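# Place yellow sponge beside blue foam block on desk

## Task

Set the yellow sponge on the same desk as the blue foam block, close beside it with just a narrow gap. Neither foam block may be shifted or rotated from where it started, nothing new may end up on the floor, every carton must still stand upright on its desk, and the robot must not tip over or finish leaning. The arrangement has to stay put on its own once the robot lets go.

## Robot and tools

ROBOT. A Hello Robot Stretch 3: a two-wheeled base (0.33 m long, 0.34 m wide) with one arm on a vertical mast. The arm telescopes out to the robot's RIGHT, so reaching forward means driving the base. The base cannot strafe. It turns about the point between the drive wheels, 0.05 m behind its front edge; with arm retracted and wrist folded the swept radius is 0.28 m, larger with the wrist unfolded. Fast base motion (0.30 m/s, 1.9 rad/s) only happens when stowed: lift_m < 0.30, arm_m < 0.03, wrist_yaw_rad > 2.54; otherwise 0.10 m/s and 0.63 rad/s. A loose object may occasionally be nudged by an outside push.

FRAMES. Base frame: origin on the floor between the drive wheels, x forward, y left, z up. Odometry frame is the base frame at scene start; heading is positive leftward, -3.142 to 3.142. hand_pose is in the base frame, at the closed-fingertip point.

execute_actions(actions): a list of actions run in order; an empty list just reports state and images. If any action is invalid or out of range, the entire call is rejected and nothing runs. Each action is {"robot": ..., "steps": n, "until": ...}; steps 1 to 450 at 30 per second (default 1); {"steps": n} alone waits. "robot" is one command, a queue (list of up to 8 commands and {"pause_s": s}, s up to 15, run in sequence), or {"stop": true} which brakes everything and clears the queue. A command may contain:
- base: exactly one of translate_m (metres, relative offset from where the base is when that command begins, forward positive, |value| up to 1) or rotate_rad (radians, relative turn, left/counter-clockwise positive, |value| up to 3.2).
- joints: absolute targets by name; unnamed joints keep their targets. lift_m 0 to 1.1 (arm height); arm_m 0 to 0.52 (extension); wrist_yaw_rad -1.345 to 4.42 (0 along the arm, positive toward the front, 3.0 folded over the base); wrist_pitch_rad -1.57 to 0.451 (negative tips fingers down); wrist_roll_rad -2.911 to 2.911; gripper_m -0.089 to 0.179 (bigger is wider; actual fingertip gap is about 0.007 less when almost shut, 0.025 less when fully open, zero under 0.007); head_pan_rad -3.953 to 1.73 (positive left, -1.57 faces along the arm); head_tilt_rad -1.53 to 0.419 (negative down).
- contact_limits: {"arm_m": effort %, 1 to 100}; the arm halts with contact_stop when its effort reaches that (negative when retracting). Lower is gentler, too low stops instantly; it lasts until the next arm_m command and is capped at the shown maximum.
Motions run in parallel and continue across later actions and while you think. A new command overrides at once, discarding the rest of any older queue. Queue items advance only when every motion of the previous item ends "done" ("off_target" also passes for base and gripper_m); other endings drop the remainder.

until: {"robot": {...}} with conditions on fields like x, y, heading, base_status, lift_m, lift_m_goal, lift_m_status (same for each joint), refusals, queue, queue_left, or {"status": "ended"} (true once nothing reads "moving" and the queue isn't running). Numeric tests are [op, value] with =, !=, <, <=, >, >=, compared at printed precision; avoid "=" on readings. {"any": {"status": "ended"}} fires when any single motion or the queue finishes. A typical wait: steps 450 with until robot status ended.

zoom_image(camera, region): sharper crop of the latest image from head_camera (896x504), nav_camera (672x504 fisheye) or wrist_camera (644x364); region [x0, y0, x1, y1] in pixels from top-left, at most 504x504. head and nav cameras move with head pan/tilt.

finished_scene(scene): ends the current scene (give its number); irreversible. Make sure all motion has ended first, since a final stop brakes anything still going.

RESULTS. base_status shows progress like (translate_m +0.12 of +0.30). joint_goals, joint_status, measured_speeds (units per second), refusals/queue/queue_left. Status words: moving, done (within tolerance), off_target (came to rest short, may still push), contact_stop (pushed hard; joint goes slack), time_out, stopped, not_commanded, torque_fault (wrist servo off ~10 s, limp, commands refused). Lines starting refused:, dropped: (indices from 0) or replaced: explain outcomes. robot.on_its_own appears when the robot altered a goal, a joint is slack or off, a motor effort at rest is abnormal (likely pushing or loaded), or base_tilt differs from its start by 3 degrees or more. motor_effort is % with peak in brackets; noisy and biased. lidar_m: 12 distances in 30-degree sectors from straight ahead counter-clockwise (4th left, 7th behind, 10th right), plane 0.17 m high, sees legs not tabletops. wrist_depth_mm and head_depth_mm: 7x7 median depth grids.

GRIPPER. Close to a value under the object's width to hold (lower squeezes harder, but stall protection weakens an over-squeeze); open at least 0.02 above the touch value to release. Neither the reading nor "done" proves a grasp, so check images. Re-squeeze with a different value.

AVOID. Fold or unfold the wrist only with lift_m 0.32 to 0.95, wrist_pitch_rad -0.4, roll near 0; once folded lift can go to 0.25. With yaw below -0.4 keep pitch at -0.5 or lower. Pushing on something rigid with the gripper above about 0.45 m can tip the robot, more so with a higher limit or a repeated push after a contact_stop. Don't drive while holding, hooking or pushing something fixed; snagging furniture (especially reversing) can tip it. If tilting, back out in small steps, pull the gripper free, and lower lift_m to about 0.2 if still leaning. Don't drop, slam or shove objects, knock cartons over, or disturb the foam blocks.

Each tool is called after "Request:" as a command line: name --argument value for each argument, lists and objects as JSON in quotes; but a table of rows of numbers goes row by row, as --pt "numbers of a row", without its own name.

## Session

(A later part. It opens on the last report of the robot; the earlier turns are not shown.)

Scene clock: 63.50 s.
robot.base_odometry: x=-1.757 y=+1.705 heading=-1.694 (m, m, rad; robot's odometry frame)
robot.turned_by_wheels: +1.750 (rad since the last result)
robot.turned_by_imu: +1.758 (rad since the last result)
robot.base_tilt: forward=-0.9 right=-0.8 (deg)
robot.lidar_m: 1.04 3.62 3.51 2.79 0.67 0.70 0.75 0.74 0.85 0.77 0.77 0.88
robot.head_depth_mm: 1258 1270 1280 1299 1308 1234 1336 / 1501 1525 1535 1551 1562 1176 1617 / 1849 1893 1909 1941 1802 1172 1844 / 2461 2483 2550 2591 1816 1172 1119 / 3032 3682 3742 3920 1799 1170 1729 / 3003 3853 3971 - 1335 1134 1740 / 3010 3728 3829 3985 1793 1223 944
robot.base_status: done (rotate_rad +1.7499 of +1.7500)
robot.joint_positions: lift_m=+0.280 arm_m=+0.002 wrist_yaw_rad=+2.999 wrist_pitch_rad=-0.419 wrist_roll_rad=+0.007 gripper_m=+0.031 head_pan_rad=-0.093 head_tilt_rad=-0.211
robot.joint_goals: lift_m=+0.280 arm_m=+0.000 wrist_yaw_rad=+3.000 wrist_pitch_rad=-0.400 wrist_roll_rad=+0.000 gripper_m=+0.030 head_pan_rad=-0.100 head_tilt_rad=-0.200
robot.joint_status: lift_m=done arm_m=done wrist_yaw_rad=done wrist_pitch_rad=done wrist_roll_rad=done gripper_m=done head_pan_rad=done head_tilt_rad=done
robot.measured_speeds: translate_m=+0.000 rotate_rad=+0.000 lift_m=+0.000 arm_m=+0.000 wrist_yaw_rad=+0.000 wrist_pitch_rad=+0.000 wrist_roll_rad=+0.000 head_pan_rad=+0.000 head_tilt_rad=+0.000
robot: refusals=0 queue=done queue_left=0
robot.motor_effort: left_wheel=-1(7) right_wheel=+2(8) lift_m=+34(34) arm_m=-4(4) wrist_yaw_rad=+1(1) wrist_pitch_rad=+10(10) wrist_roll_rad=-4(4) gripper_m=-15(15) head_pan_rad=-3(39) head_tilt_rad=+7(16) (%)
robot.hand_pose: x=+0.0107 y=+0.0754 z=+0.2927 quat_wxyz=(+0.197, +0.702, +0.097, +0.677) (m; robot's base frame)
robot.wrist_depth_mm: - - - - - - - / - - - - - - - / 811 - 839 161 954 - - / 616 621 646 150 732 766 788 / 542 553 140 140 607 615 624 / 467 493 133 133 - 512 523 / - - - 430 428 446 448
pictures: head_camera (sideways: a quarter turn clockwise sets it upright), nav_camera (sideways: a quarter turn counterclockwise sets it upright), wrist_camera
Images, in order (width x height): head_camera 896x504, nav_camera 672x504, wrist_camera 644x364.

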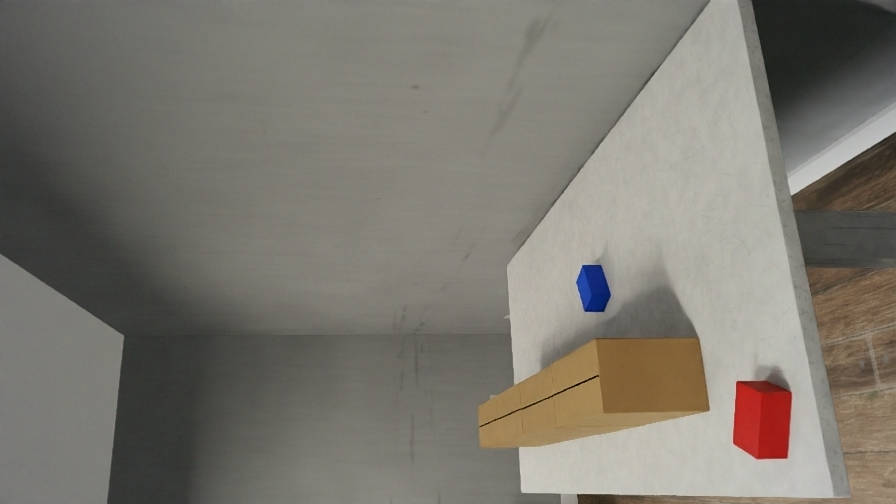

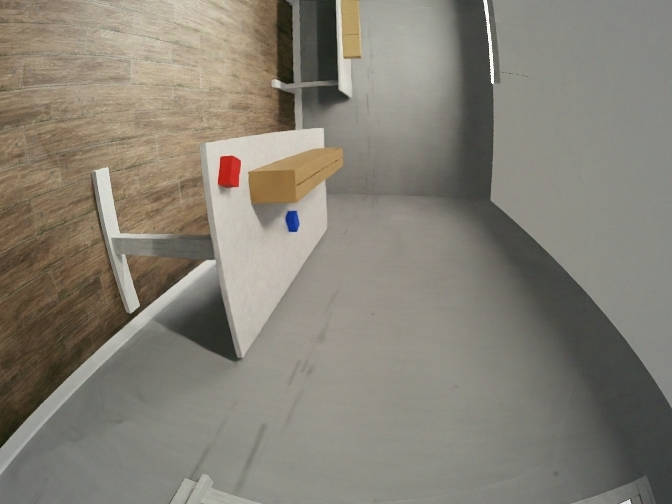

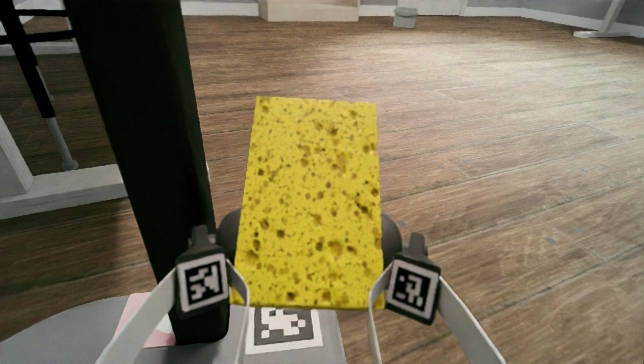

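Request:
execute_actions --actions '[{"robot":[{"base":{"rotate_rad":-0.35}},{"base":{"translate_m":0.7}},{"base":{"rotate_rad":2.18},"joints":{"head_pan_rad":-1.57,"head_tilt_rad":-0.5}}],"steps":400,"until":{"robot":{"status":"ended"}}}]'

Scene clock: 73.20 s.
robot.base_odometry: x=-2.076 y=+1.082 heading=+0.136 (m, m, rad; robot's odometry frame)
robot.turned_by_wheels: +1.830 (rad since the last result)
robot.turned_by_imu: +1.845 (rad since the last result)
robot.base_tilt: forward=-0.8 right=-0.8 (deg)
robot.lidar_m: 3.11 1.33 1.37 1.31 0.54 0.38 0.37 0.38 0.50 0.43 3.15 3.23
robot.head_depth_mm: 1480 1467 1446 1334 996 775 637 / 2492 2428 2371 1381 995 776 637 / 3073 3279 3496 1383 997 776 639 / 3062 3295 3485 1385 994 779 639 / 3085 3318 3452 1248 996 779 638 / 3120 3360 3526 953 771 732 636 / 3107 3343 3621 2984 685 711 639
robot.base_status: done (rotate_rad +2.1799 of +2.1800)
robot.joint_positions: lift_m=+0.280 arm_m=+0.002 wrist_yaw_rad=+2.999 wrist_pitch_rad=-0.419 wrist_roll_rad=+0.007 gripper_m=+0.031 head_pan_rad=-1.563 head_tilt_rad=-0.494
robot.joint_goals: lift_m=+0.280 arm_m=+0.000 wrist_yaw_rad=+3.000 wrist_pitch_rad=-0.400 wrist_roll_rad=+0.000 gripper_m=+0.030 head_pan_rad=-1.570 head_tilt_rad=-0.500
robot.joint_status: lift_m=done arm_m=done wrist_yaw_rad=done wrist_pitch_rad=done wrist_roll_rad=done gripper_m=done head_pan_rad=done head_tilt_rad=done
robot.measured_speeds: translate_m=+0.000 rotate_rad=+0.000 lift_m=+0.000 arm_m=+0.000 wrist_yaw_rad=+0.000 wrist_pitch_rad=+0.000 wrist_roll_rad=+0.000 head_pan_rad=+0.000 head_tilt_rad=+0.000
robot: refusals=0 queue=done queue_left=0
robot.motor_effort: left_wheel=-1(8) right_wheel=+1(8) lift_m=+33(34) arm_m=-3(4) wrist_yaw_rad=+1(0) wrist_pitch_rad=+10(10) wrist_roll_rad=-4(4) gripper_m=-15(16) head_pan_rad=-3(43) head_tilt_rad=-3(34) (%)
robot.hand_pose: x=+0.0107 y=+0.0754 z=+0.2927 quat_wxyz=(+0.197, +0.702, +0.097, +0.677) (m; robot's base frame)
robot.wrist_depth_mm: 556 - - - - - - / 559 - - - - - - / 566 - 864 160 961 - - / 548 659 643 150 735 768 790 / 513 550 140 141 610 605 626 / 464 483 133 133 - 508 526 / - - - 424 434 439 448
pictures: head_camera (sideways: a quarter turn clockwise sets it upright), nav_camera (sideways: a quarter turn counterclockwise sets it upright), wrist_camera
Images, in order (width x height): head_camera 896x504, nav_camera 672x504, wrist_camera 644x364.

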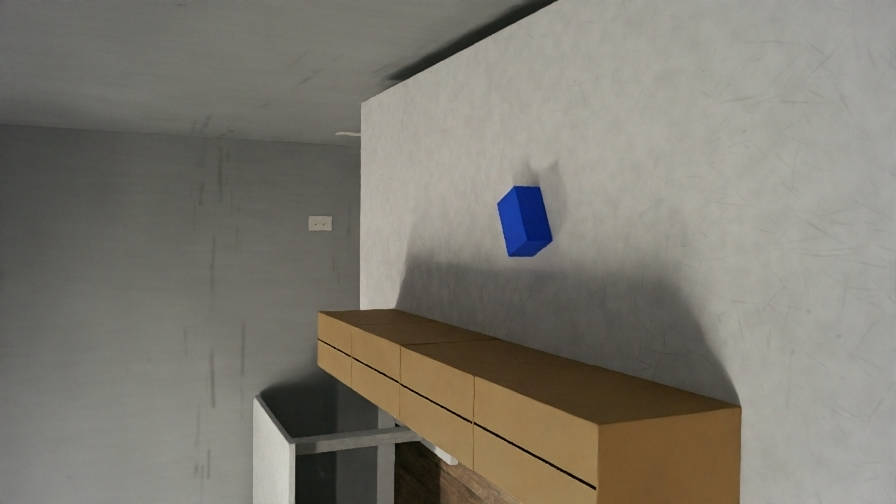

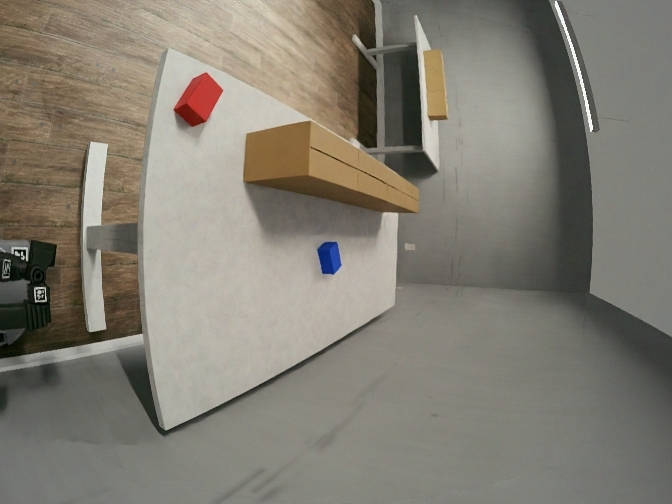

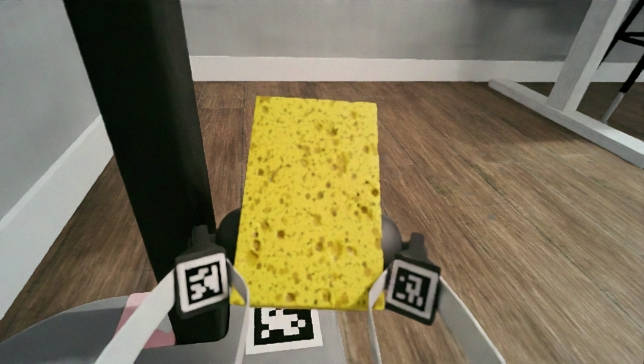

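Request:
execute_actions --actions '[{"robot":[{"joints":{"lift_m":0.6}},{"joints":{"wrist_yaw_rad":1.5}},{"joints":{"lift_m":0.78,"head_tilt_rad":-1.0}}],"steps":400,"until":{"robot":{"status":"ended"}}}]'

Scene clock: 81.50 s.
robot.base_odometry: x=-2.076 y=+1.082 heading=+0.136 (m, m, rad; robot's odometry frame)
robot.turned_by_wheels: +0.000 (rad since the last result)
robot.turned_by_imu: +0.002 (rad since the last result)
robot.base_tilt: forward=-0.8 right=-0.8 (deg)
robot.lidar_m: 3.11 1.32 1.37 1.31 0.54 0.38 0.37 0.38 0.50 0.43 3.17 3.22
robot.head_depth_mm: 1163 948 801 693 633 - 1136 / 1167 953 801 697 635 - 1145 / 1174 955 809 698 638 - 1160 / 1178 957 810 699 650 1117 1147 / 1134 964 814 703 653 - 1136 / 834 740 765 705 654 1252 1151 / 813 659 727 708 656 474 1135
robot.base_status: done (rotate_rad +2.1799 of +2.1800)
robot.joint_positions: lift_m=+0.780 arm_m=+0.002 wrist_yaw_rad=+1.502 wrist_pitch_rad=-0.419 wrist_roll_rad=+0.006 gripper_m=+0.031 head_pan_rad=-1.563 head_tilt_rad=-0.987
robot.joint_goals: lift_m=+0.780 arm_m=+0.000 wrist_yaw_rad=+1.500 wrist_pitch_rad=-0.400 wrist_roll_rad=+0.000 gripper_m=+0.030 head_pan_rad=-1.570 head_tilt_rad=-1.000
robot.joint_status: lift_m=done arm_m=done wrist_yaw_rad=done wrist_pitch_rad=done wrist_roll_rad=done gripper_m=done head_pan_rad=done head_tilt_rad=done
robot.measured_speeds: translate_m=+0.000 rotate_rad=+0.000 lift_m=+0.000 arm_m=+0.000 wrist_yaw_rad=+0.000 wrist_pitch_rad=+0.000 wrist_roll_rad=+0.000 head_pan_rad=+0.000 head_tilt_rad=+0.000
robot: refusals=0 queue=done queue_left=0
robot.motor_effort: left_wheel=-1(1) right_wheel=+2(2) lift_m=+43(46) arm_m=-4(4) wrist_yaw_rad=-1(1) wrist_pitch_rad=+10(10) wrist_roll_rad=-4(4) gripper_m=-15(16) head_pan_rad=-3(3) head_tilt_rad=-8(46) (%)
robot.hand_pose: x=+0.2024 y=-0.1621 z=+0.7924 quat_wxyz=(+0.605, +0.580, -0.407, +0.363) (m; robot's base frame)
robot.wrist_depth_mm: - - - - - - - / - - - - - - - / - - - 161 - - - / - - - 150 374 307 359 / - - 141 140 - 289 293 / - - 134 133 - 251 245 / 887 911 914 915 962 220 211
pictures: head_camera (sideways: a quarter turn clockwise sets it upright), nav_camera (sideways: a quarter turn counterclockwise sets it upright), wrist_camera
Images, in order (width x height): head_camera 896x504, nav_camera 672x504, wrist_camera 644x364.

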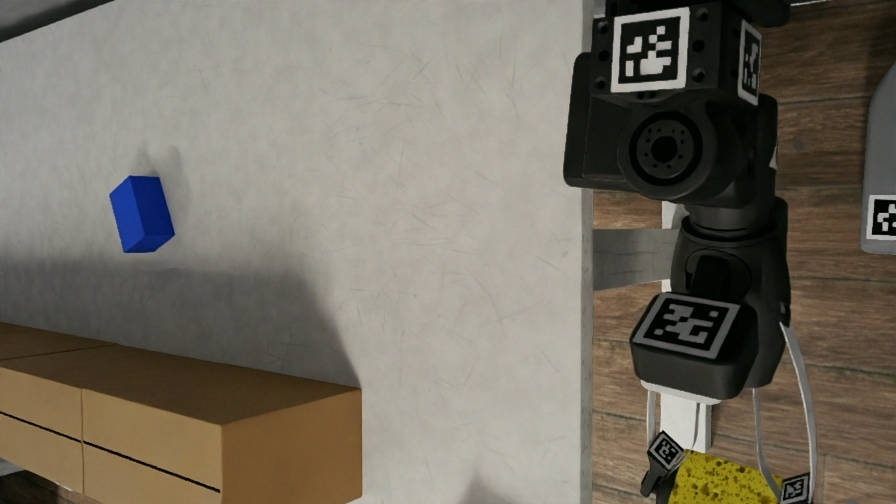

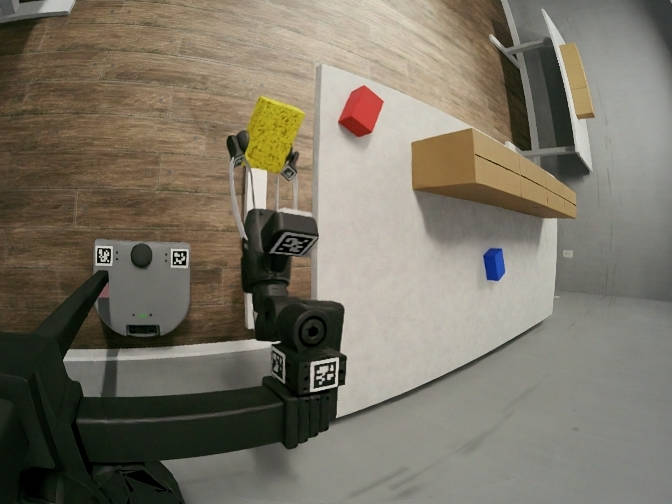

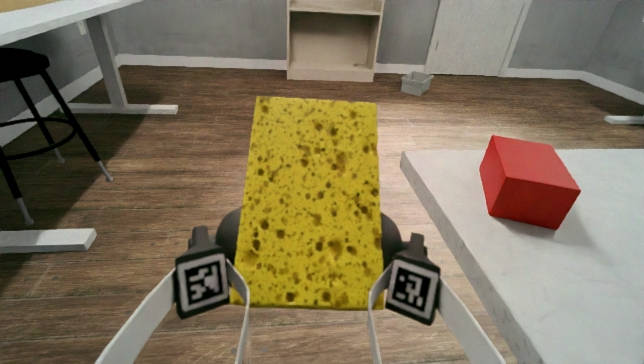

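Request:
execute_actions --actions '[{"robot":[{"joints":{"lift_m":1.0}},{"joints":{"wrist_yaw_rad":0.0,"head_tilt_rad":-0.7}},{"joints":{"arm_m":0.2}}],"steps":400,"until":{"robot":{"status":"ended"}}}]'

Scene clock: 89.00 s.
robot.base_odometry: x=-2.076 y=+1.082 heading=+0.136 (m, m, rad; robot's odometry frame)
robot.turned_by_wheels: +0.000 (rad since the last result)
robot.turned_by_imu: +0.002 (rad since the last result)
robot.base_tilt: forward=-0.8 right=-0.8 (deg)
robot.lidar_m: 3.10 1.32 1.37 1.31 0.53 0.38 0.36 0.38 0.50 0.43 3.15 3.24
robot.head_depth_mm: 1489 - - 914 763 640 587 / 2483 - - 914 767 640 587 / 3070 3333 - 918 765 642 587 / 3076 3275 1258 956 768 643 589 / 3122 1451 1160 954 768 644 588 / 3095 1452 905 755 749 645 1190 / 3076 3467 903 700 745 646 1191
robot.base_status: done (rotate_rad +2.1799 of +2.1800)
robot.joint_positions: lift_m=+1.000 arm_m=+0.200 wrist_yaw_rad=+0.001 wrist_pitch_rad=-0.418 wrist_roll_rad=+0.006 gripper_m=+0.031 head_pan_rad=-1.563 head_tilt_rad=-0.705
robot.joint_goals: lift_m=+1.000 arm_m=+0.200 wrist_yaw_rad=+0.000 wrist_pitch_rad=-0.400 wrist_roll_rad=+0.000 gripper_m=+0.030 head_pan_rad=-1.570 head_tilt_rad=-0.700
robot.joint_status: lift_m=done arm_m=done wrist_yaw_rad=done wrist_pitch_rad=done wrist_roll_rad=done gripper_m=done head_pan_rad=done head_tilt_rad=done
robot.measured_speeds: translate_m=+0.000 rotate_rad=+0.000 lift_m=+0.000 arm_m=+0.000 wrist_yaw_rad=+0.000 wrist_pitch_rad=+0.000 wrist_roll_rad=+0.000 head_pan_rad=+0.000 head_tilt_rad=+0.000
robot: refusals=0 queue=done queue_left=0
robot.motor_effort: left_wheel=-1(1) right_wheel=+1(2) lift_m=+43(42) arm_m=+2(3) wrist_yaw_rad=+0(1) wrist_pitch_rad=+10(10) wrist_roll_rad=-4(4) gripper_m=-15(16) head_pan_rad=-3(3) head_tilt_rad=+4(33) (%)
robot.hand_pose: x=-0.0213 y=-0.5689 z=+1.0124 quat_wxyz=(+0.690, +0.147, -0.693, -0.147) (m; robot's base frame)
robot.wrist_depth_mm: - - - - - 529 370 / - - - - 961 532 368 / - 516 749 161 847 527 363 / 373 449 664 150 710 530 360 / 320 455 141 141 603 520 360 / 304 422 134 133 - 487 357 / 305 396 419 426 430 458 358
pictures: head_camera (sideways: a quarter turn clockwise sets it upright), nav_camera (sideways: a quarter turn counterclockwise sets it upright), wrist_camera
Images, in order (width x height): head_camera 896x504, nav_camera 672x504, wrist_camera 644x364.

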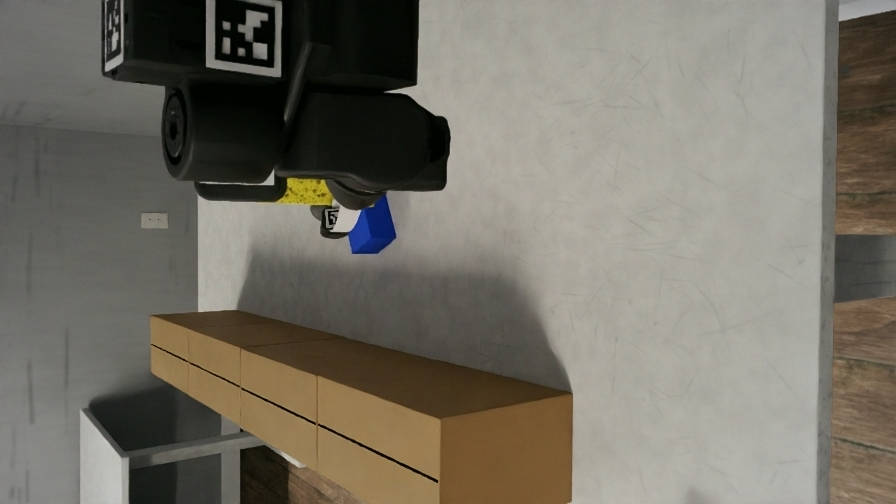

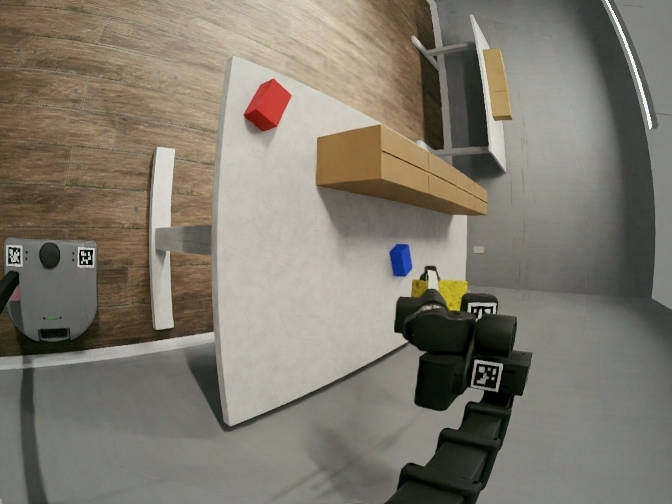

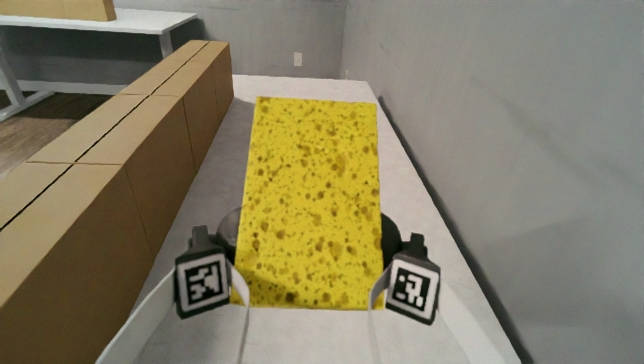

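Request:
execute_actions --actions '[{"robot":[{"base":{"translate_m":-0.05},"joints":{"wrist_yaw_rad":-0.15,"arm_m":0.38,"lift_m":0.95,"head_tilt_rad":-0.6}}],"steps":400,"until":{"robot":{"status":"ended"}}}]'

Scene clock: 92.00 s.
robot.base_odometry: x=-2.125 y=+1.075 heading=+0.136 (m, m, rad; robot's odometry frame)
robot.turned_by_wheels: +0.000 (rad since the last result)
robot.turned_by_imu: +0.000 (rad since the last result)
robot.base_tilt: forward=-0.9 right=-0.7 (deg)
robot.lidar_m: 3.12 1.36 1.37 1.31 0.46 0.33 0.32 0.32 0.43 0.43 0.44 3.28
robot.head_depth_mm: 1276 1268 - 1145 852 694 585 / 2142 2107 - 1065 855 695 587 / 3071 3356 1587 1062 853 695 587 / 3082 3362 1584 1070 856 696 588 / 3104 3364 1487 1113 857 698 588 / 3123 3365 1155 983 836 699 587 / 3124 3263 3222 773 725 697 589
robot.base_status: done (translate_m -0.0500 of -0.0500)
robot.joint_positions: lift_m=+0.950 arm_m=+0.380 wrist_yaw_rad=-0.149 wrist_pitch_rad=-0.418 wrist_roll_rad=+0.006 gripper_m=+0.031 head_pan_rad=-1.563 head_tilt_rad=-0.606
robot.joint_goals: lift_m=+0.950 arm_m=+0.380 wrist_yaw_rad=-0.150 wrist_pitch_rad=-0.400 wrist_roll_rad=+0.000 gripper_m=+0.030 head_pan_rad=-1.570 head_tilt_rad=-0.600
robot.joint_status: lift_m=done arm_m=done wrist_yaw_rad=done wrist_pitch_rad=done wrist_roll_rad=done gripper_m=done head_pan_rad=done head_tilt_rad=done
robot.measured_speeds: translate_m=+0.000 rotate_rad=+0.000 lift_m=+0.000 arm_m=+0.000 wrist_yaw_rad=+0.000 wrist_pitch_rad=+0.000 wrist_roll_rad=+0.000 head_pan_rad=+0.000 head_tilt_rad=+0.000
robot: refusals=0 queue=done queue_left=0
robot.motor_effort: left_wheel=-1(5) right_wheel=+2(5) lift_m=+34(40) arm_m=+2(2) wrist_yaw_rad=-1(3) wrist_pitch_rad=+10(10) wrist_roll_rad=-3(4) gripper_m=-16(15) head_pan_rad=-3(3) head_tilt_rad=+4(19) (%)
robot.hand_pose: x=-0.0549 y=-0.7464 z=+0.9627 quat_wxyz=(+0.677, +0.095, -0.702, -0.199) (m; robot's base frame)
robot.wrist_depth_mm: - - - - 525 337 252 / 541 930 - - 537 341 253 / 486 721 751 161 509 347 254 / 479 590 590 150 511 352 257 / 458 487 141 141 483 354 258 / 411 410 135 133 - 360 260 / 355 362 367 377 380 343 262
pictures: head_camera (sideways: a quarter turn clockwise sets it upright), nav_camera (sideways: a quarter turn counterclockwise sets it upright), wrist_camera
Images, in order (width x height): head_camera 896x504, nav_camera 672x504, wrist_camera 644x364.

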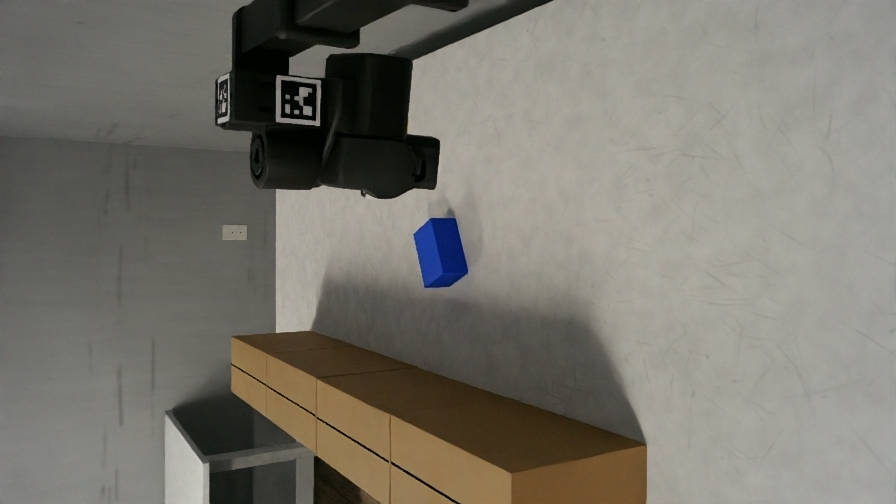

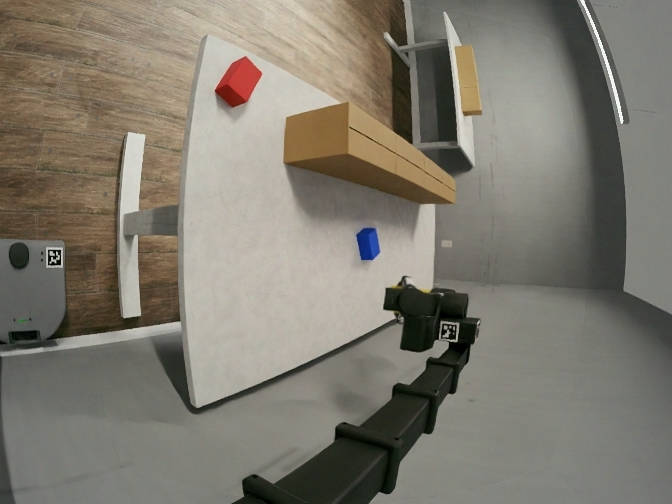

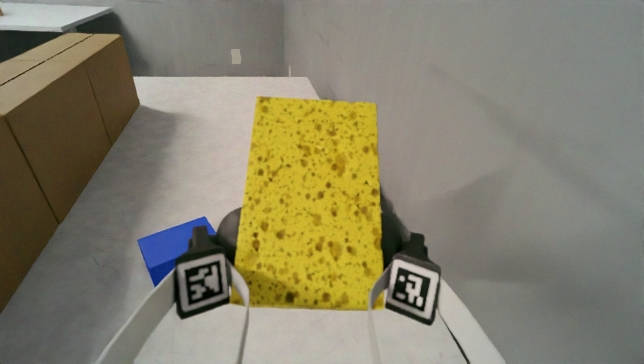

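Request:
execute_actions --actions '[{"robot":[{"joints":{"wrist_yaw_rad":-0.08,"arm_m":0.34,"lift_m":0.87,"head_tilt_rad":-0.65}}],"steps":400,"until":{"robot":{"status":"ended"}}}]'

Scene clock: 93.73 s.
robot.base_odometry: x=-2.125 y=+1.075 heading=+0.136 (m, m, rad; robot's odometry frame)
robot.turned_by_wheels: +0.000 (rad since the last result)
robot.turned_by_imu: +0.000 (rad since the last result)
robot.base_tilt: forward=-0.9 right=-0.8 (deg)
robot.lidar_m: 3.14 1.36 1.36 1.30 0.46 0.33 0.32 0.33 0.44 0.43 0.44 3.27
robot.head_depth_mm: 1281 1268 1250 - 796 673 571 / 2123 2107 1643 - 817 673 572 / 3056 3367 1518 - 820 675 573 / 3090 3401 1443 1048 821 676 573 / 3083 3358 1377 1049 825 676 575 / 3073 3315 1075 971 822 678 575 / 3114 3223 1050 750 747 678 575
robot.base_status: done (translate_m -0.0500 of -0.0500)
robot.joint_positions: lift_m=+0.870 arm_m=+0.340 wrist_yaw_rad=-0.082 wrist_pitch_rad=-0.418 wrist_roll_rad=+0.006 gripper_m=+0.031 head_pan_rad=-1.563 head_tilt_rad=-0.642
robot.joint_goals: lift_m=+0.870 arm_m=+0.340 wrist_yaw_rad=-0.080 wrist_pitch_rad=-0.400 wrist_roll_rad=+0.000 gripper_m=+0.030 head_pan_rad=-1.570 head_tilt_rad=-0.650
robot.joint_status: lift_m=done arm_m=done wrist_yaw_rad=done wrist_pitch_rad=done wrist_roll_rad=done gripper_m=done head_pan_rad=done head_tilt_rad=done
robot.measured_speeds: translate_m=+0.000 rotate_rad=+0.000 lift_m=+0.000 arm_m=+0.000 wrist_yaw_rad=+0.000 wrist_pitch_rad=+0.000 wrist_roll_rad=+0.000 head_pan_rad=+0.000 head_tilt_rad=+0.000
robot: refusals=0 queue=done queue_left=0
robot.motor_effort: left_wheel=-1(1) right_wheel=+2(2) lift_m=+34(39) arm_m=-4(3) wrist_yaw_rad=+1(2) wrist_pitch_rad=+10(10) wrist_roll_rad=-4(4) gripper_m=-16(15) head_pan_rad=-3(4) head_tilt_rad=-5(14) (%)
robot.hand_pose: x=-0.0398 y=-0.7089 z=+0.8827 quat_wxyz=(+0.683, +0.118, -0.699, -0.176) (m; robot's base frame)
robot.wrist_depth_mm: 502 697 - - 622 385 275 / 429 711 890 901 637 382 274 / 427 574 579 161 587 386 276 / 413 450 417 150 506 389 279 / 368 383 141 141 416 388 278 / 319 323 134 133 - 349 278 / 276 283 287 291 298 322 279
pictures: head_camera (sideways: a quarter turn clockwise sets it upright), nav_camera (sideways: a quarter turn counterclockwise sets it upright), wrist_camera
Images, in order (width x height): head_camera 896x504, nav_camera 672x504, wrist_camera 644x364.

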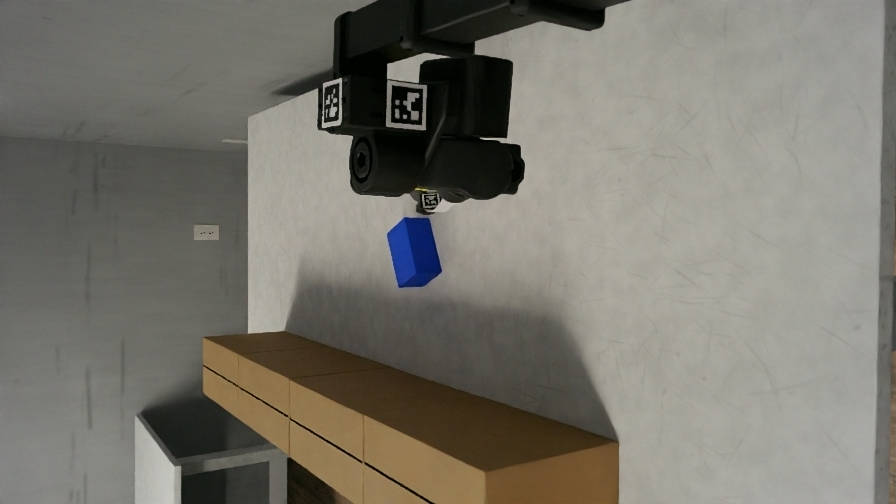

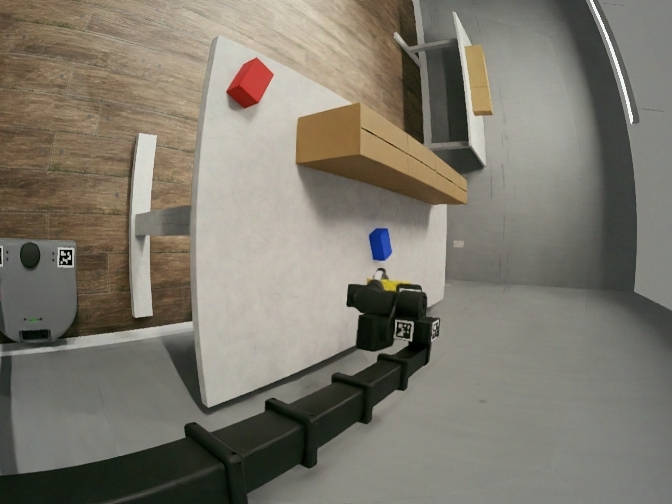

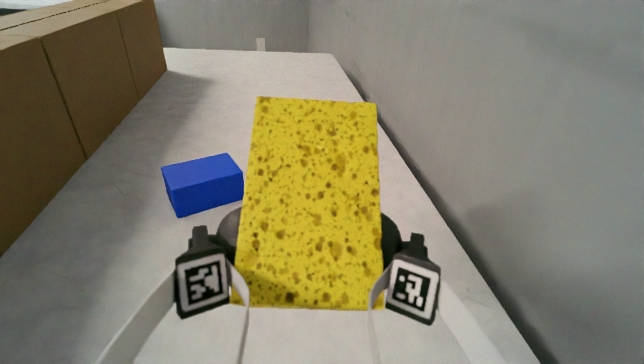

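Request:
execute_actions --actions '[{"robot":[{"joints":{"wrist_yaw_rad":-0.13,"arm_m":0.3,"lift_m":0.79,"wrist_pitch_rad":-0.3}}],"steps":400,"until":{"robot":{"status":"ended"}}}]'

Request:
zoom_image --camera "head_camera" --region '[300, 60, 700, 340]'

Scene clock: 95.67 s.
robot.base_odometry: x=-2.125 y=+1.075 heading=+0.136 (m, m, rad; robot's odometry frame)
robot.turned_by_wheels: +0.000 (rad since the last result)
robot.turned_by_imu: +0.000 (rad since the last result)
robot.base_tilt: forward=-0.8 right=-0.8 (deg)
robot.lidar_m: 3.13 1.36 1.37 1.31 0.46 0.33 0.32 0.32 0.44 0.43 0.44 3.31
robot.head_depth_mm: 1282 1266 1251 1107 - 674 566 / 2131 2105 1440 1133 - 674 573 / 3064 3348 1445 1084 795 675 574 / 3094 3369 1443 1046 821 675 572 / 3079 3347 1372 1048 822 677 575 / 3096 3297 1071 972 824 678 575 / 3106 3213 1053 750 749 678 575
robot.base_status: done (translate_m -0.0500 of -0.0500)
robot.joint_positions: lift_m=+0.790 arm_m=+0.300 wrist_yaw_rad=-0.128 wrist_pitch_rad=-0.321 wrist_roll_rad=+0.006 gripper_m=+0.031 head_pan_rad=-1.563 head_tilt_rad=-0.642
robot.joint_goals: lift_m=+0.790 arm_m=+0.300 wrist_yaw_rad=-0.130 wrist_pitch_rad=-0.300 wrist_roll_rad=+0.000 gripper_m=+0.030 head_pan_rad=-1.570 head_tilt_rad=-0.650
robot.joint_status: lift_m=done arm_m=done wrist_yaw_rad=done wrist_pitch_rad=done wrist_roll_rad=done gripper_m=done head_pan_rad=done head_tilt_rad=done
robot.measured_speeds: translate_m=+0.000 rotate_rad=+0.000 lift_m=+0.000 arm_m=+0.000 wrist_yaw_rad=+0.000 wrist_pitch_rad=+0.000 wrist_roll_rad=+0.000 head_pan_rad=+0.000 head_tilt_rad=+0.000
robot: refusals=0 queue=done queue_left=0
robot.motor_effort: left_wheel=-1(1) right_wheel=+2(1) lift_m=+33(32) arm_m=-4(6) wrist_yaw_rad=-2(3) wrist_pitch_rad=+11(11) wrist_roll_rad=-4(4) gripper_m=-15(16) head_pan_rad=-3(3) head_tilt_rad=-5(5) (%)
robot.hand_pose: x=-0.0516 y=-0.6789 z=+0.8252 quat_wxyz=(+0.688, +0.068, -0.706, -0.158) (m; robot's base frame)
robot.wrist_depth_mm: 491 824 - - 558 354 261 / 475 725 997 958 570 355 260 / 466 561 504 161 523 358 262 / 397 395 397 150 456 357 262 / 316 319 141 141 355 346 266 / 261 266 134 133 - 301 267 / 222 227 229 236 238 244 257
pictures: head_camera (sideways: a quarter turn clockwise sets it upright), nav_camera (sideways: a quarter turn counterclockwise sets it upright), wrist_camera
Images, in order (width x height): head_camera 896x504, nav_camera 672x504, wrist_camera 644x364.

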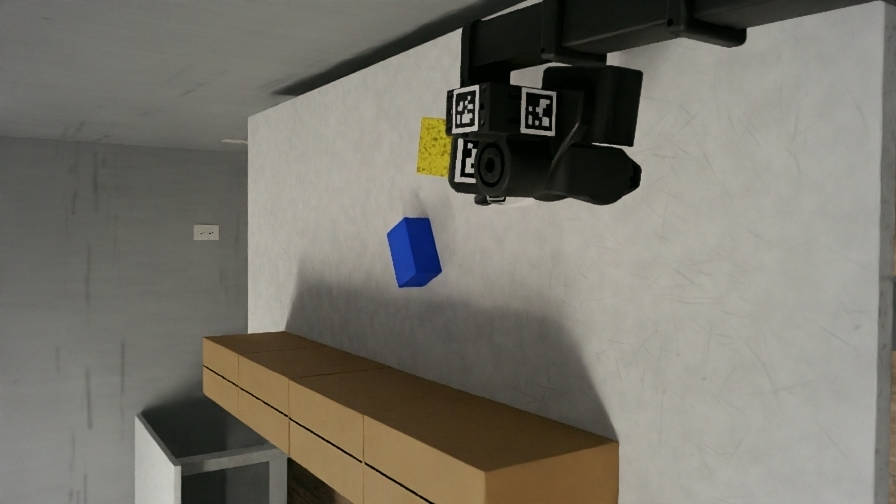

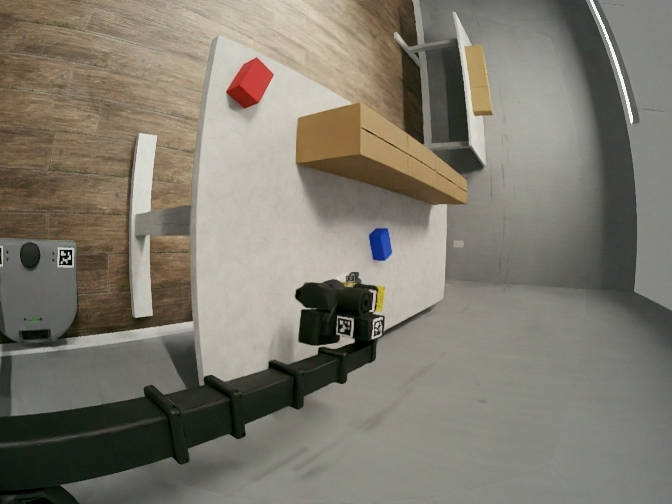

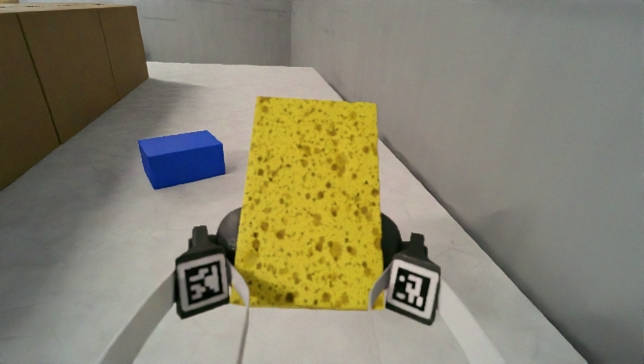

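Region (300, 60, 700, 340) of head_camera's 896x504 image, scaled by 1.260, with more detail than that image has; it fills the top 353 rows of this view, and the rest is white.

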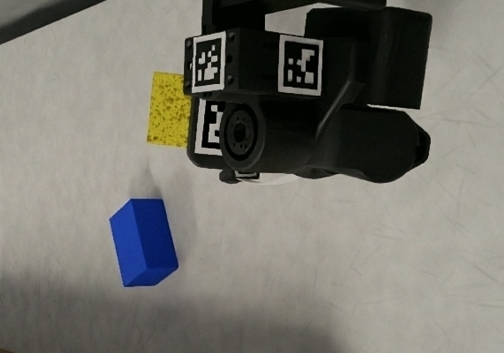

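Request:
execute_actions --actions '[{"robot":[{"joints":{"wrist_yaw_rad":-0.03,"arm_m":0.33,"lift_m":0.75}}],"steps":400,"until":{"robot":{"status":"ended"}}}]'

Scene clock: 97.30 s.
robot.base_odometry: x=-2.125 y=+1.075 heading=+0.136 (m, m, rad; robot's odometry frame)
robot.turned_by_wheels: +0.000 (rad since the last result)
robot.turned_by_imu: +0.000 (rad since the last result)
robot.base_tilt: forward=-0.9 right=-0.8 (deg)
robot.lidar_m: 3.14 1.36 1.37 1.31 0.46 0.33 0.32 0.33 0.44 0.43 0.44 3.29
robot.head_depth_mm: 1276 1267 1252 1081 - - 566 / 2137 2081 1443 1085 - 674 573 / 3071 3346 1442 1087 - 674 573 / 3078 3385 1448 1046 823 674 575 / 3084 3334 1372 1047 823 676 575 / 3098 3295 1076 975 822 676 575 / 3090 3231 1051 749 747 678 576
robot.base_status: done (translate_m -0.0500 of -0.0500)
robot.joint_positions: lift_m=+0.750 arm_m=+0.330 wrist_yaw_rad=-0.032 wrist_pitch_rad=-0.320 wrist_roll_rad=+0.006 gripper_m=+0.031 head_pan_rad=-1.563 head_tilt_rad=-0.642
robot.joint_goals: lift_m=+0.750 arm_m=+0.330 wrist_yaw_rad=-0.030 wrist_pitch_rad=-0.300 wrist_roll_rad=+0.000 gripper_m=+0.030 head_pan_rad=-1.570 head_tilt_rad=-0.650
robot.joint_status: lift_m=done arm_m=done wrist_yaw_rad=done wrist_pitch_rad=done wrist_roll_rad=done gripper_m=done head_pan_rad=done head_tilt_rad=done
robot.measured_speeds: translate_m=+0.000 rotate_rad=+0.000 lift_m=+0.000 arm_m=+0.000 wrist_yaw_rad=+0.000 wrist_pitch_rad=+0.000 wrist_roll_rad=+0.000 head_pan_rad=+0.000 head_tilt_rad=+0.000
robot: refusals=0 queue=done queue_left=0
robot.motor_effort: left_wheel=-1(1) right_wheel=+2(2) lift_m=+33(34) arm_m=+2(3) wrist_yaw_rad=+1(4) wrist_pitch_rad=+11(11) wrist_roll_rad=-4(3) gripper_m=-15(15) head_pan_rad=-3(3) head_tilt_rad=-5(5) (%)
robot.hand_pose: x=-0.0290 y=-0.7101 z=+0.7853 quat_wxyz=(+0.694, +0.101, -0.701, -0.124) (m; robot's base frame)
robot.wrist_depth_mm: 384 598 - - 732 423 294 / 383 606 770 845 729 420 293 / 379 448 375 161 542 421 295 / 322 331 327 151 369 381 292 / 257 263 141 141 287 292 291 / 212 218 134 133 - 236 260 / 181 184 186 190 194 199 203
pictures: head_camera (sideways: a quarter turn clockwise sets it upright), nav_camera (sideways: a quarter turn counterclockwise sets it upright), wrist_camera
Images, in order (width x height): head_camera 896x504, nav_camera 672x504, wrist_camera 644x364.

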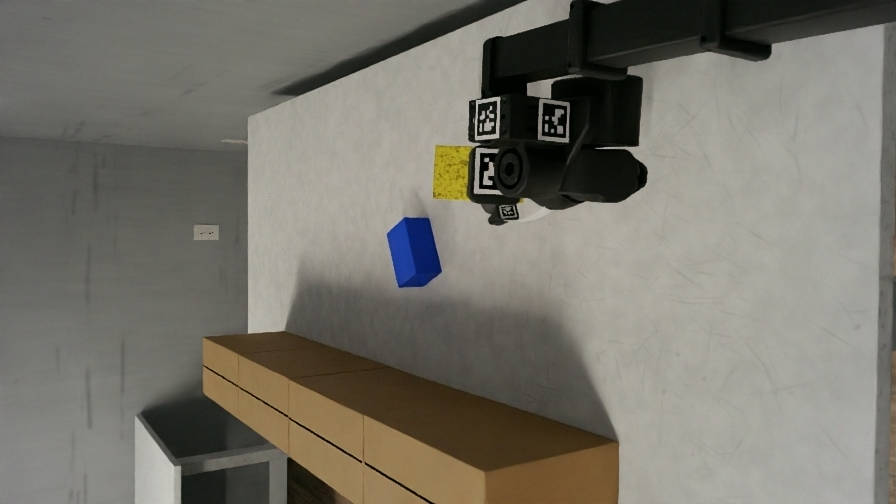

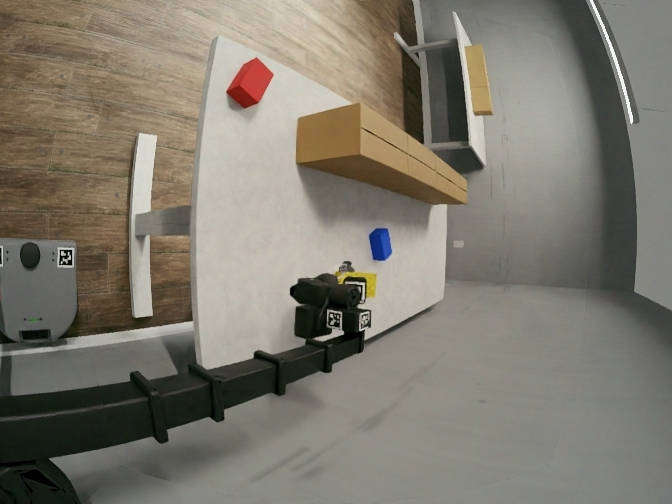

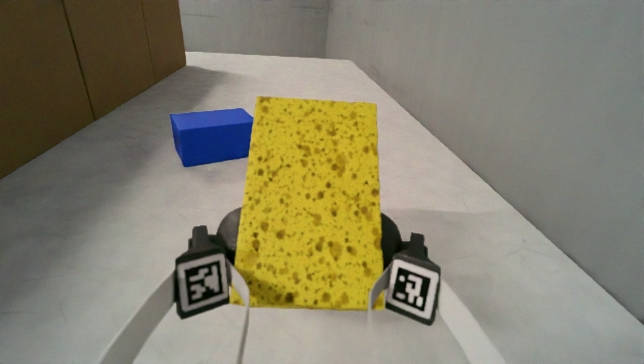

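Request:
execute_actions --actions '[{"robot":[{"joints":{"wrist_yaw_rad":-0.07,"arm_m":0.40,"lift_m":0.735}}],"steps":400,"until":{"robot":{"status":"ended"}}}]'

Scene clock: 99.23 s.
robot.base_odometry: x=-2.125 y=+1.075 heading=+0.136 (m, m, rad; robot's odometry frame)
robot.turned_by_wheels: +0.000 (rad since the last result)
robot.turned_by_imu: +0.000 (rad since the last result)
robot.base_tilt: forward=-0.9 right=-0.8 (deg)
robot.lidar_m: 3.14 1.36 1.37 1.30 0.46 0.33 0.32 0.33 0.43 0.43 0.44 3.28
robot.head_depth_mm: 1281 1271 1251 1074 - - 565 / 2136 2106 1443 1131 771 673 572 / 3049 3393 1439 1138 774 674 573 / 3082 3411 1444 1048 820 676 574 / 3061 3338 1378 1045 823 676 575 / 3084 3343 1073 973 823 676 575 / 3096 3217 1052 749 747 678 575
robot.base_status: done (translate_m -0.0500 of -0.0500)
robot.joint_positions: lift_m=+0.735 arm_m=+0.400 wrist_yaw_rad=-0.069 wrist_pitch_rad=-0.320 wrist_roll_rad=+0.006 gripper_m=+0.031 head_pan_rad=-1.563 head_tilt_rad=-0.642
robot.joint_goals: lift_m=+0.735 arm_m=+0.400 wrist_yaw_rad=-0.070 wrist_pitch_rad=-0.300 wrist_roll_rad=+0.000 gripper_m=+0.030 head_pan_rad=-1.570 head_tilt_rad=-0.650
robot.joint_status: lift_m=done arm_m=done wrist_yaw_rad=done wrist_pitch_rad=done wrist_roll_rad=done gripper_m=done head_pan_rad=done head_tilt_rad=done
robot.measured_speeds: translate_m=+0.000 rotate_rad=+0.000 lift_m=+0.000 arm_m=+0.000 wrist_yaw_rad=+0.000 wrist_pitch_rad=+0.000 wrist_roll_rad=+0.000 head_pan_rad=+0.000 head_tilt_rad=+0.000
robot: refusals=0 queue=done queue_left=0
robot.motor_effort: left_wheel=-1(1) right_wheel=+2(2) lift_m=+33(35) arm_m=+2(4) wrist_yaw_rad=-1(3) wrist_pitch_rad=+11(11) wrist_roll_rad=-3(3) gripper_m=-16(16) head_pan_rad=-3(3) head_tilt_rad=-5(5) (%)
robot.hand_pose: x=-0.0376 y=-0.7797 z=+0.7704 quat_wxyz=(+0.692, +0.089, -0.703, -0.137) (m; robot's base frame)
robot.wrist_depth_mm: 427 674 - - 650 389 279 / 422 599 721 764 647 388 279 / 383 359 314 161 505 392 279 / 297 291 295 149 337 350 277 / 235 240 141 141 263 265 266 / 193 197 135 133 - 215 228 / 165 167 171 174 177 183 186
pictures: head_camera (sideways: a quarter turn clockwise sets it upright), nav_camera (sideways: a quarter turn counterclockwise sets it upright), wrist_camera
Images, in order (width x height): head_camera 896x504, nav_camera 672x504, wrist_camera 644x364.

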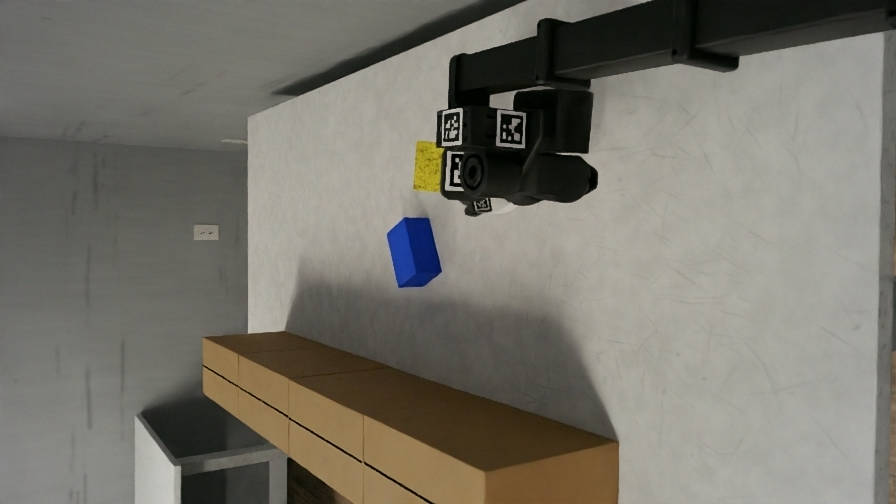

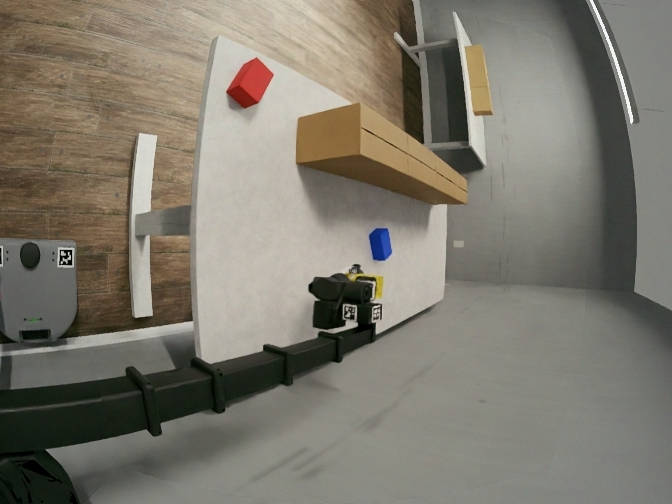

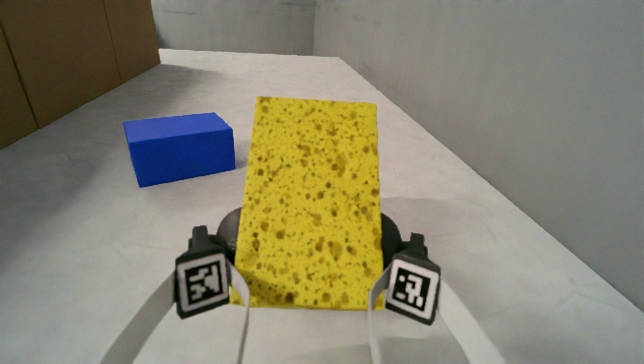

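Request:
execute_actions --actions '[{"robot":[{"joints":{"wrist_yaw_rad":-0.02,"arm_m":0.41}},{"joints":{"lift_m":0.715}}],"steps":400,"until":{"robot":{"status":"ended"}}}]'

Scene clock: 103.07 s.
robot.base_odometry: x=-2.125 y=+1.075 heading=+0.136 (m, m, rad; robot's odometry frame)
robot.turned_by_wheels: +0.000 (rad since the last result)
robot.turned_by_imu: +0.001 (rad since the last result)
robot.base_tilt: forward=-0.8 right=-0.8 (deg)
robot.lidar_m: 3.14 1.36 1.37 1.31 0.46 0.33 0.32 0.33 0.43 0.43 0.44 3.29
robot.head_depth_mm: 1281 1268 1248 1080 842 - 561 / 2121 2090 1444 1084 771 674 573 / 3053 3391 1441 1089 771 674 573 / 3090 3364 1444 1046 824 676 572 / 3080 3375 1377 1048 824 677 574 / 3119 3294 1074 973 824 676 574 / 3130 3177 1051 750 748 678 575
robot.base_status: done (translate_m -0.0500 of -0.0500)
robot.joint_positions: lift_m=+0.715 arm_m=+0.410 wrist_yaw_rad=-0.022 wrist_pitch_rad=-0.307 wrist_roll_rad=+0.006 gripper_m=+0.031 head_pan_rad=-1.563 head_tilt_rad=-0.642
robot.joint_goals: lift_m=+0.715 arm_m=+0.410 wrist_yaw_rad=-0.020 wrist_pitch_rad=-0.300 wrist_roll_rad=+0.000 gripper_m=+0.030 head_pan_rad=-1.570 head_tilt_rad=-0.650
robot.joint_status: lift_m=done arm_m=done wrist_yaw_rad=done wrist_pitch_rad=done wrist_roll_rad=done gripper_m=done head_pan_rad=done head_tilt_rad=done
robot.measured_speeds: translate_m=+0.000 rotate_rad=+0.000 lift_m=+0.000 arm_m=+0.000 wrist_yaw_rad=+0.000 wrist_pitch_rad=+0.000 wrist_roll_rad=+0.000 head_pan_rad=+0.000 head_tilt_rad=+0.000
robot: refusals=0 queue=done queue_left=0
robot.motor_effort: left_wheel=-1(0) right_wheel=+2(1) lift_m=+32(30) arm_m=+3(3) wrist_yaw_rad=+1(1) wrist_pitch_rad=+4(11) wrist_roll_rad=-3(4) gripper_m=-15(15) head_pan_rad=-3(3) head_tilt_rad=-6(5) (%)
robot.hand_pose: x=-0.0267 y=-0.7915 z=+0.7535 quat_wxyz=(+0.696, +0.100, -0.702, -0.117) (m; robot's base frame)
robot.wrist_depth_mm: 385 590 - - 742 425 297 / 384 553 677 742 680 426 297 / 348 328 294 161 441 417 296 / 269 273 269 151 301 321 294 / 210 215 141 140 236 242 260 / 174 177 134 133 - 194 197 / 148 150 152 155 158 162 165
pictures: head_camera (sideways: a quarter turn clockwise sets it upright), nav_camera (sideways: a quarter turn counterclockwise sets it upright), wrist_camera
Images, in order (width x height): head_camera 896x504, nav_camera 672x504, wrist_camera 644x364.

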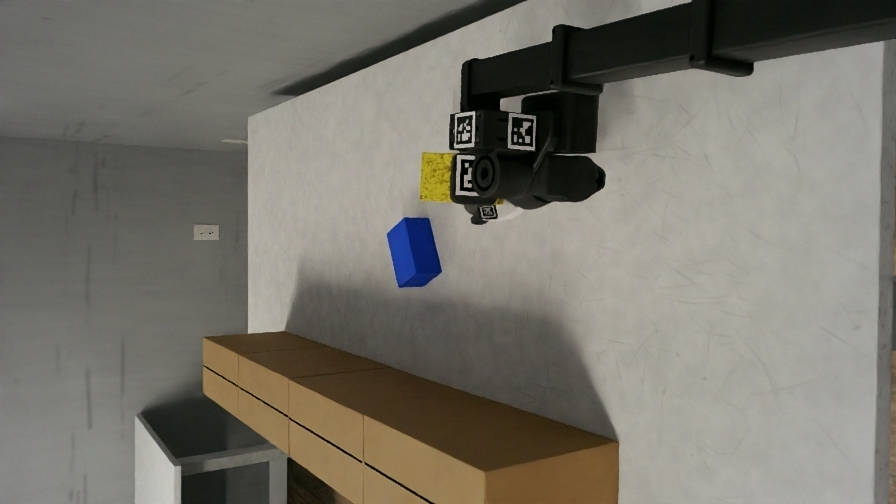

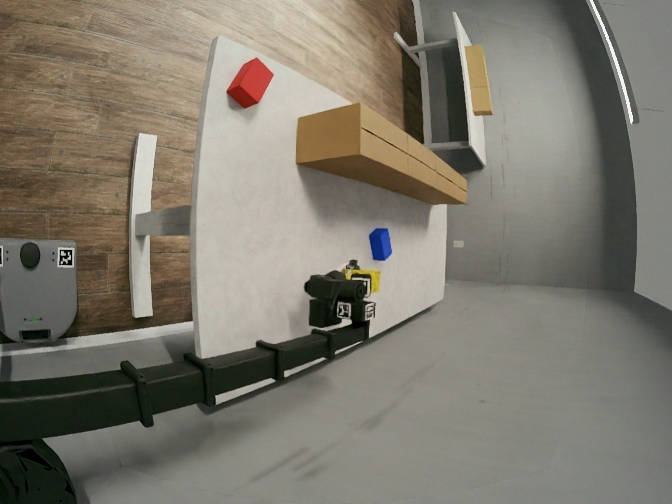

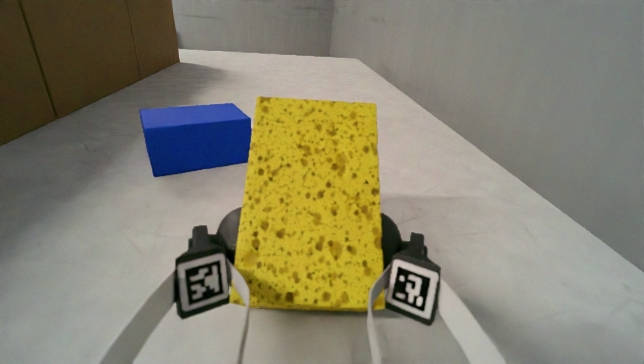

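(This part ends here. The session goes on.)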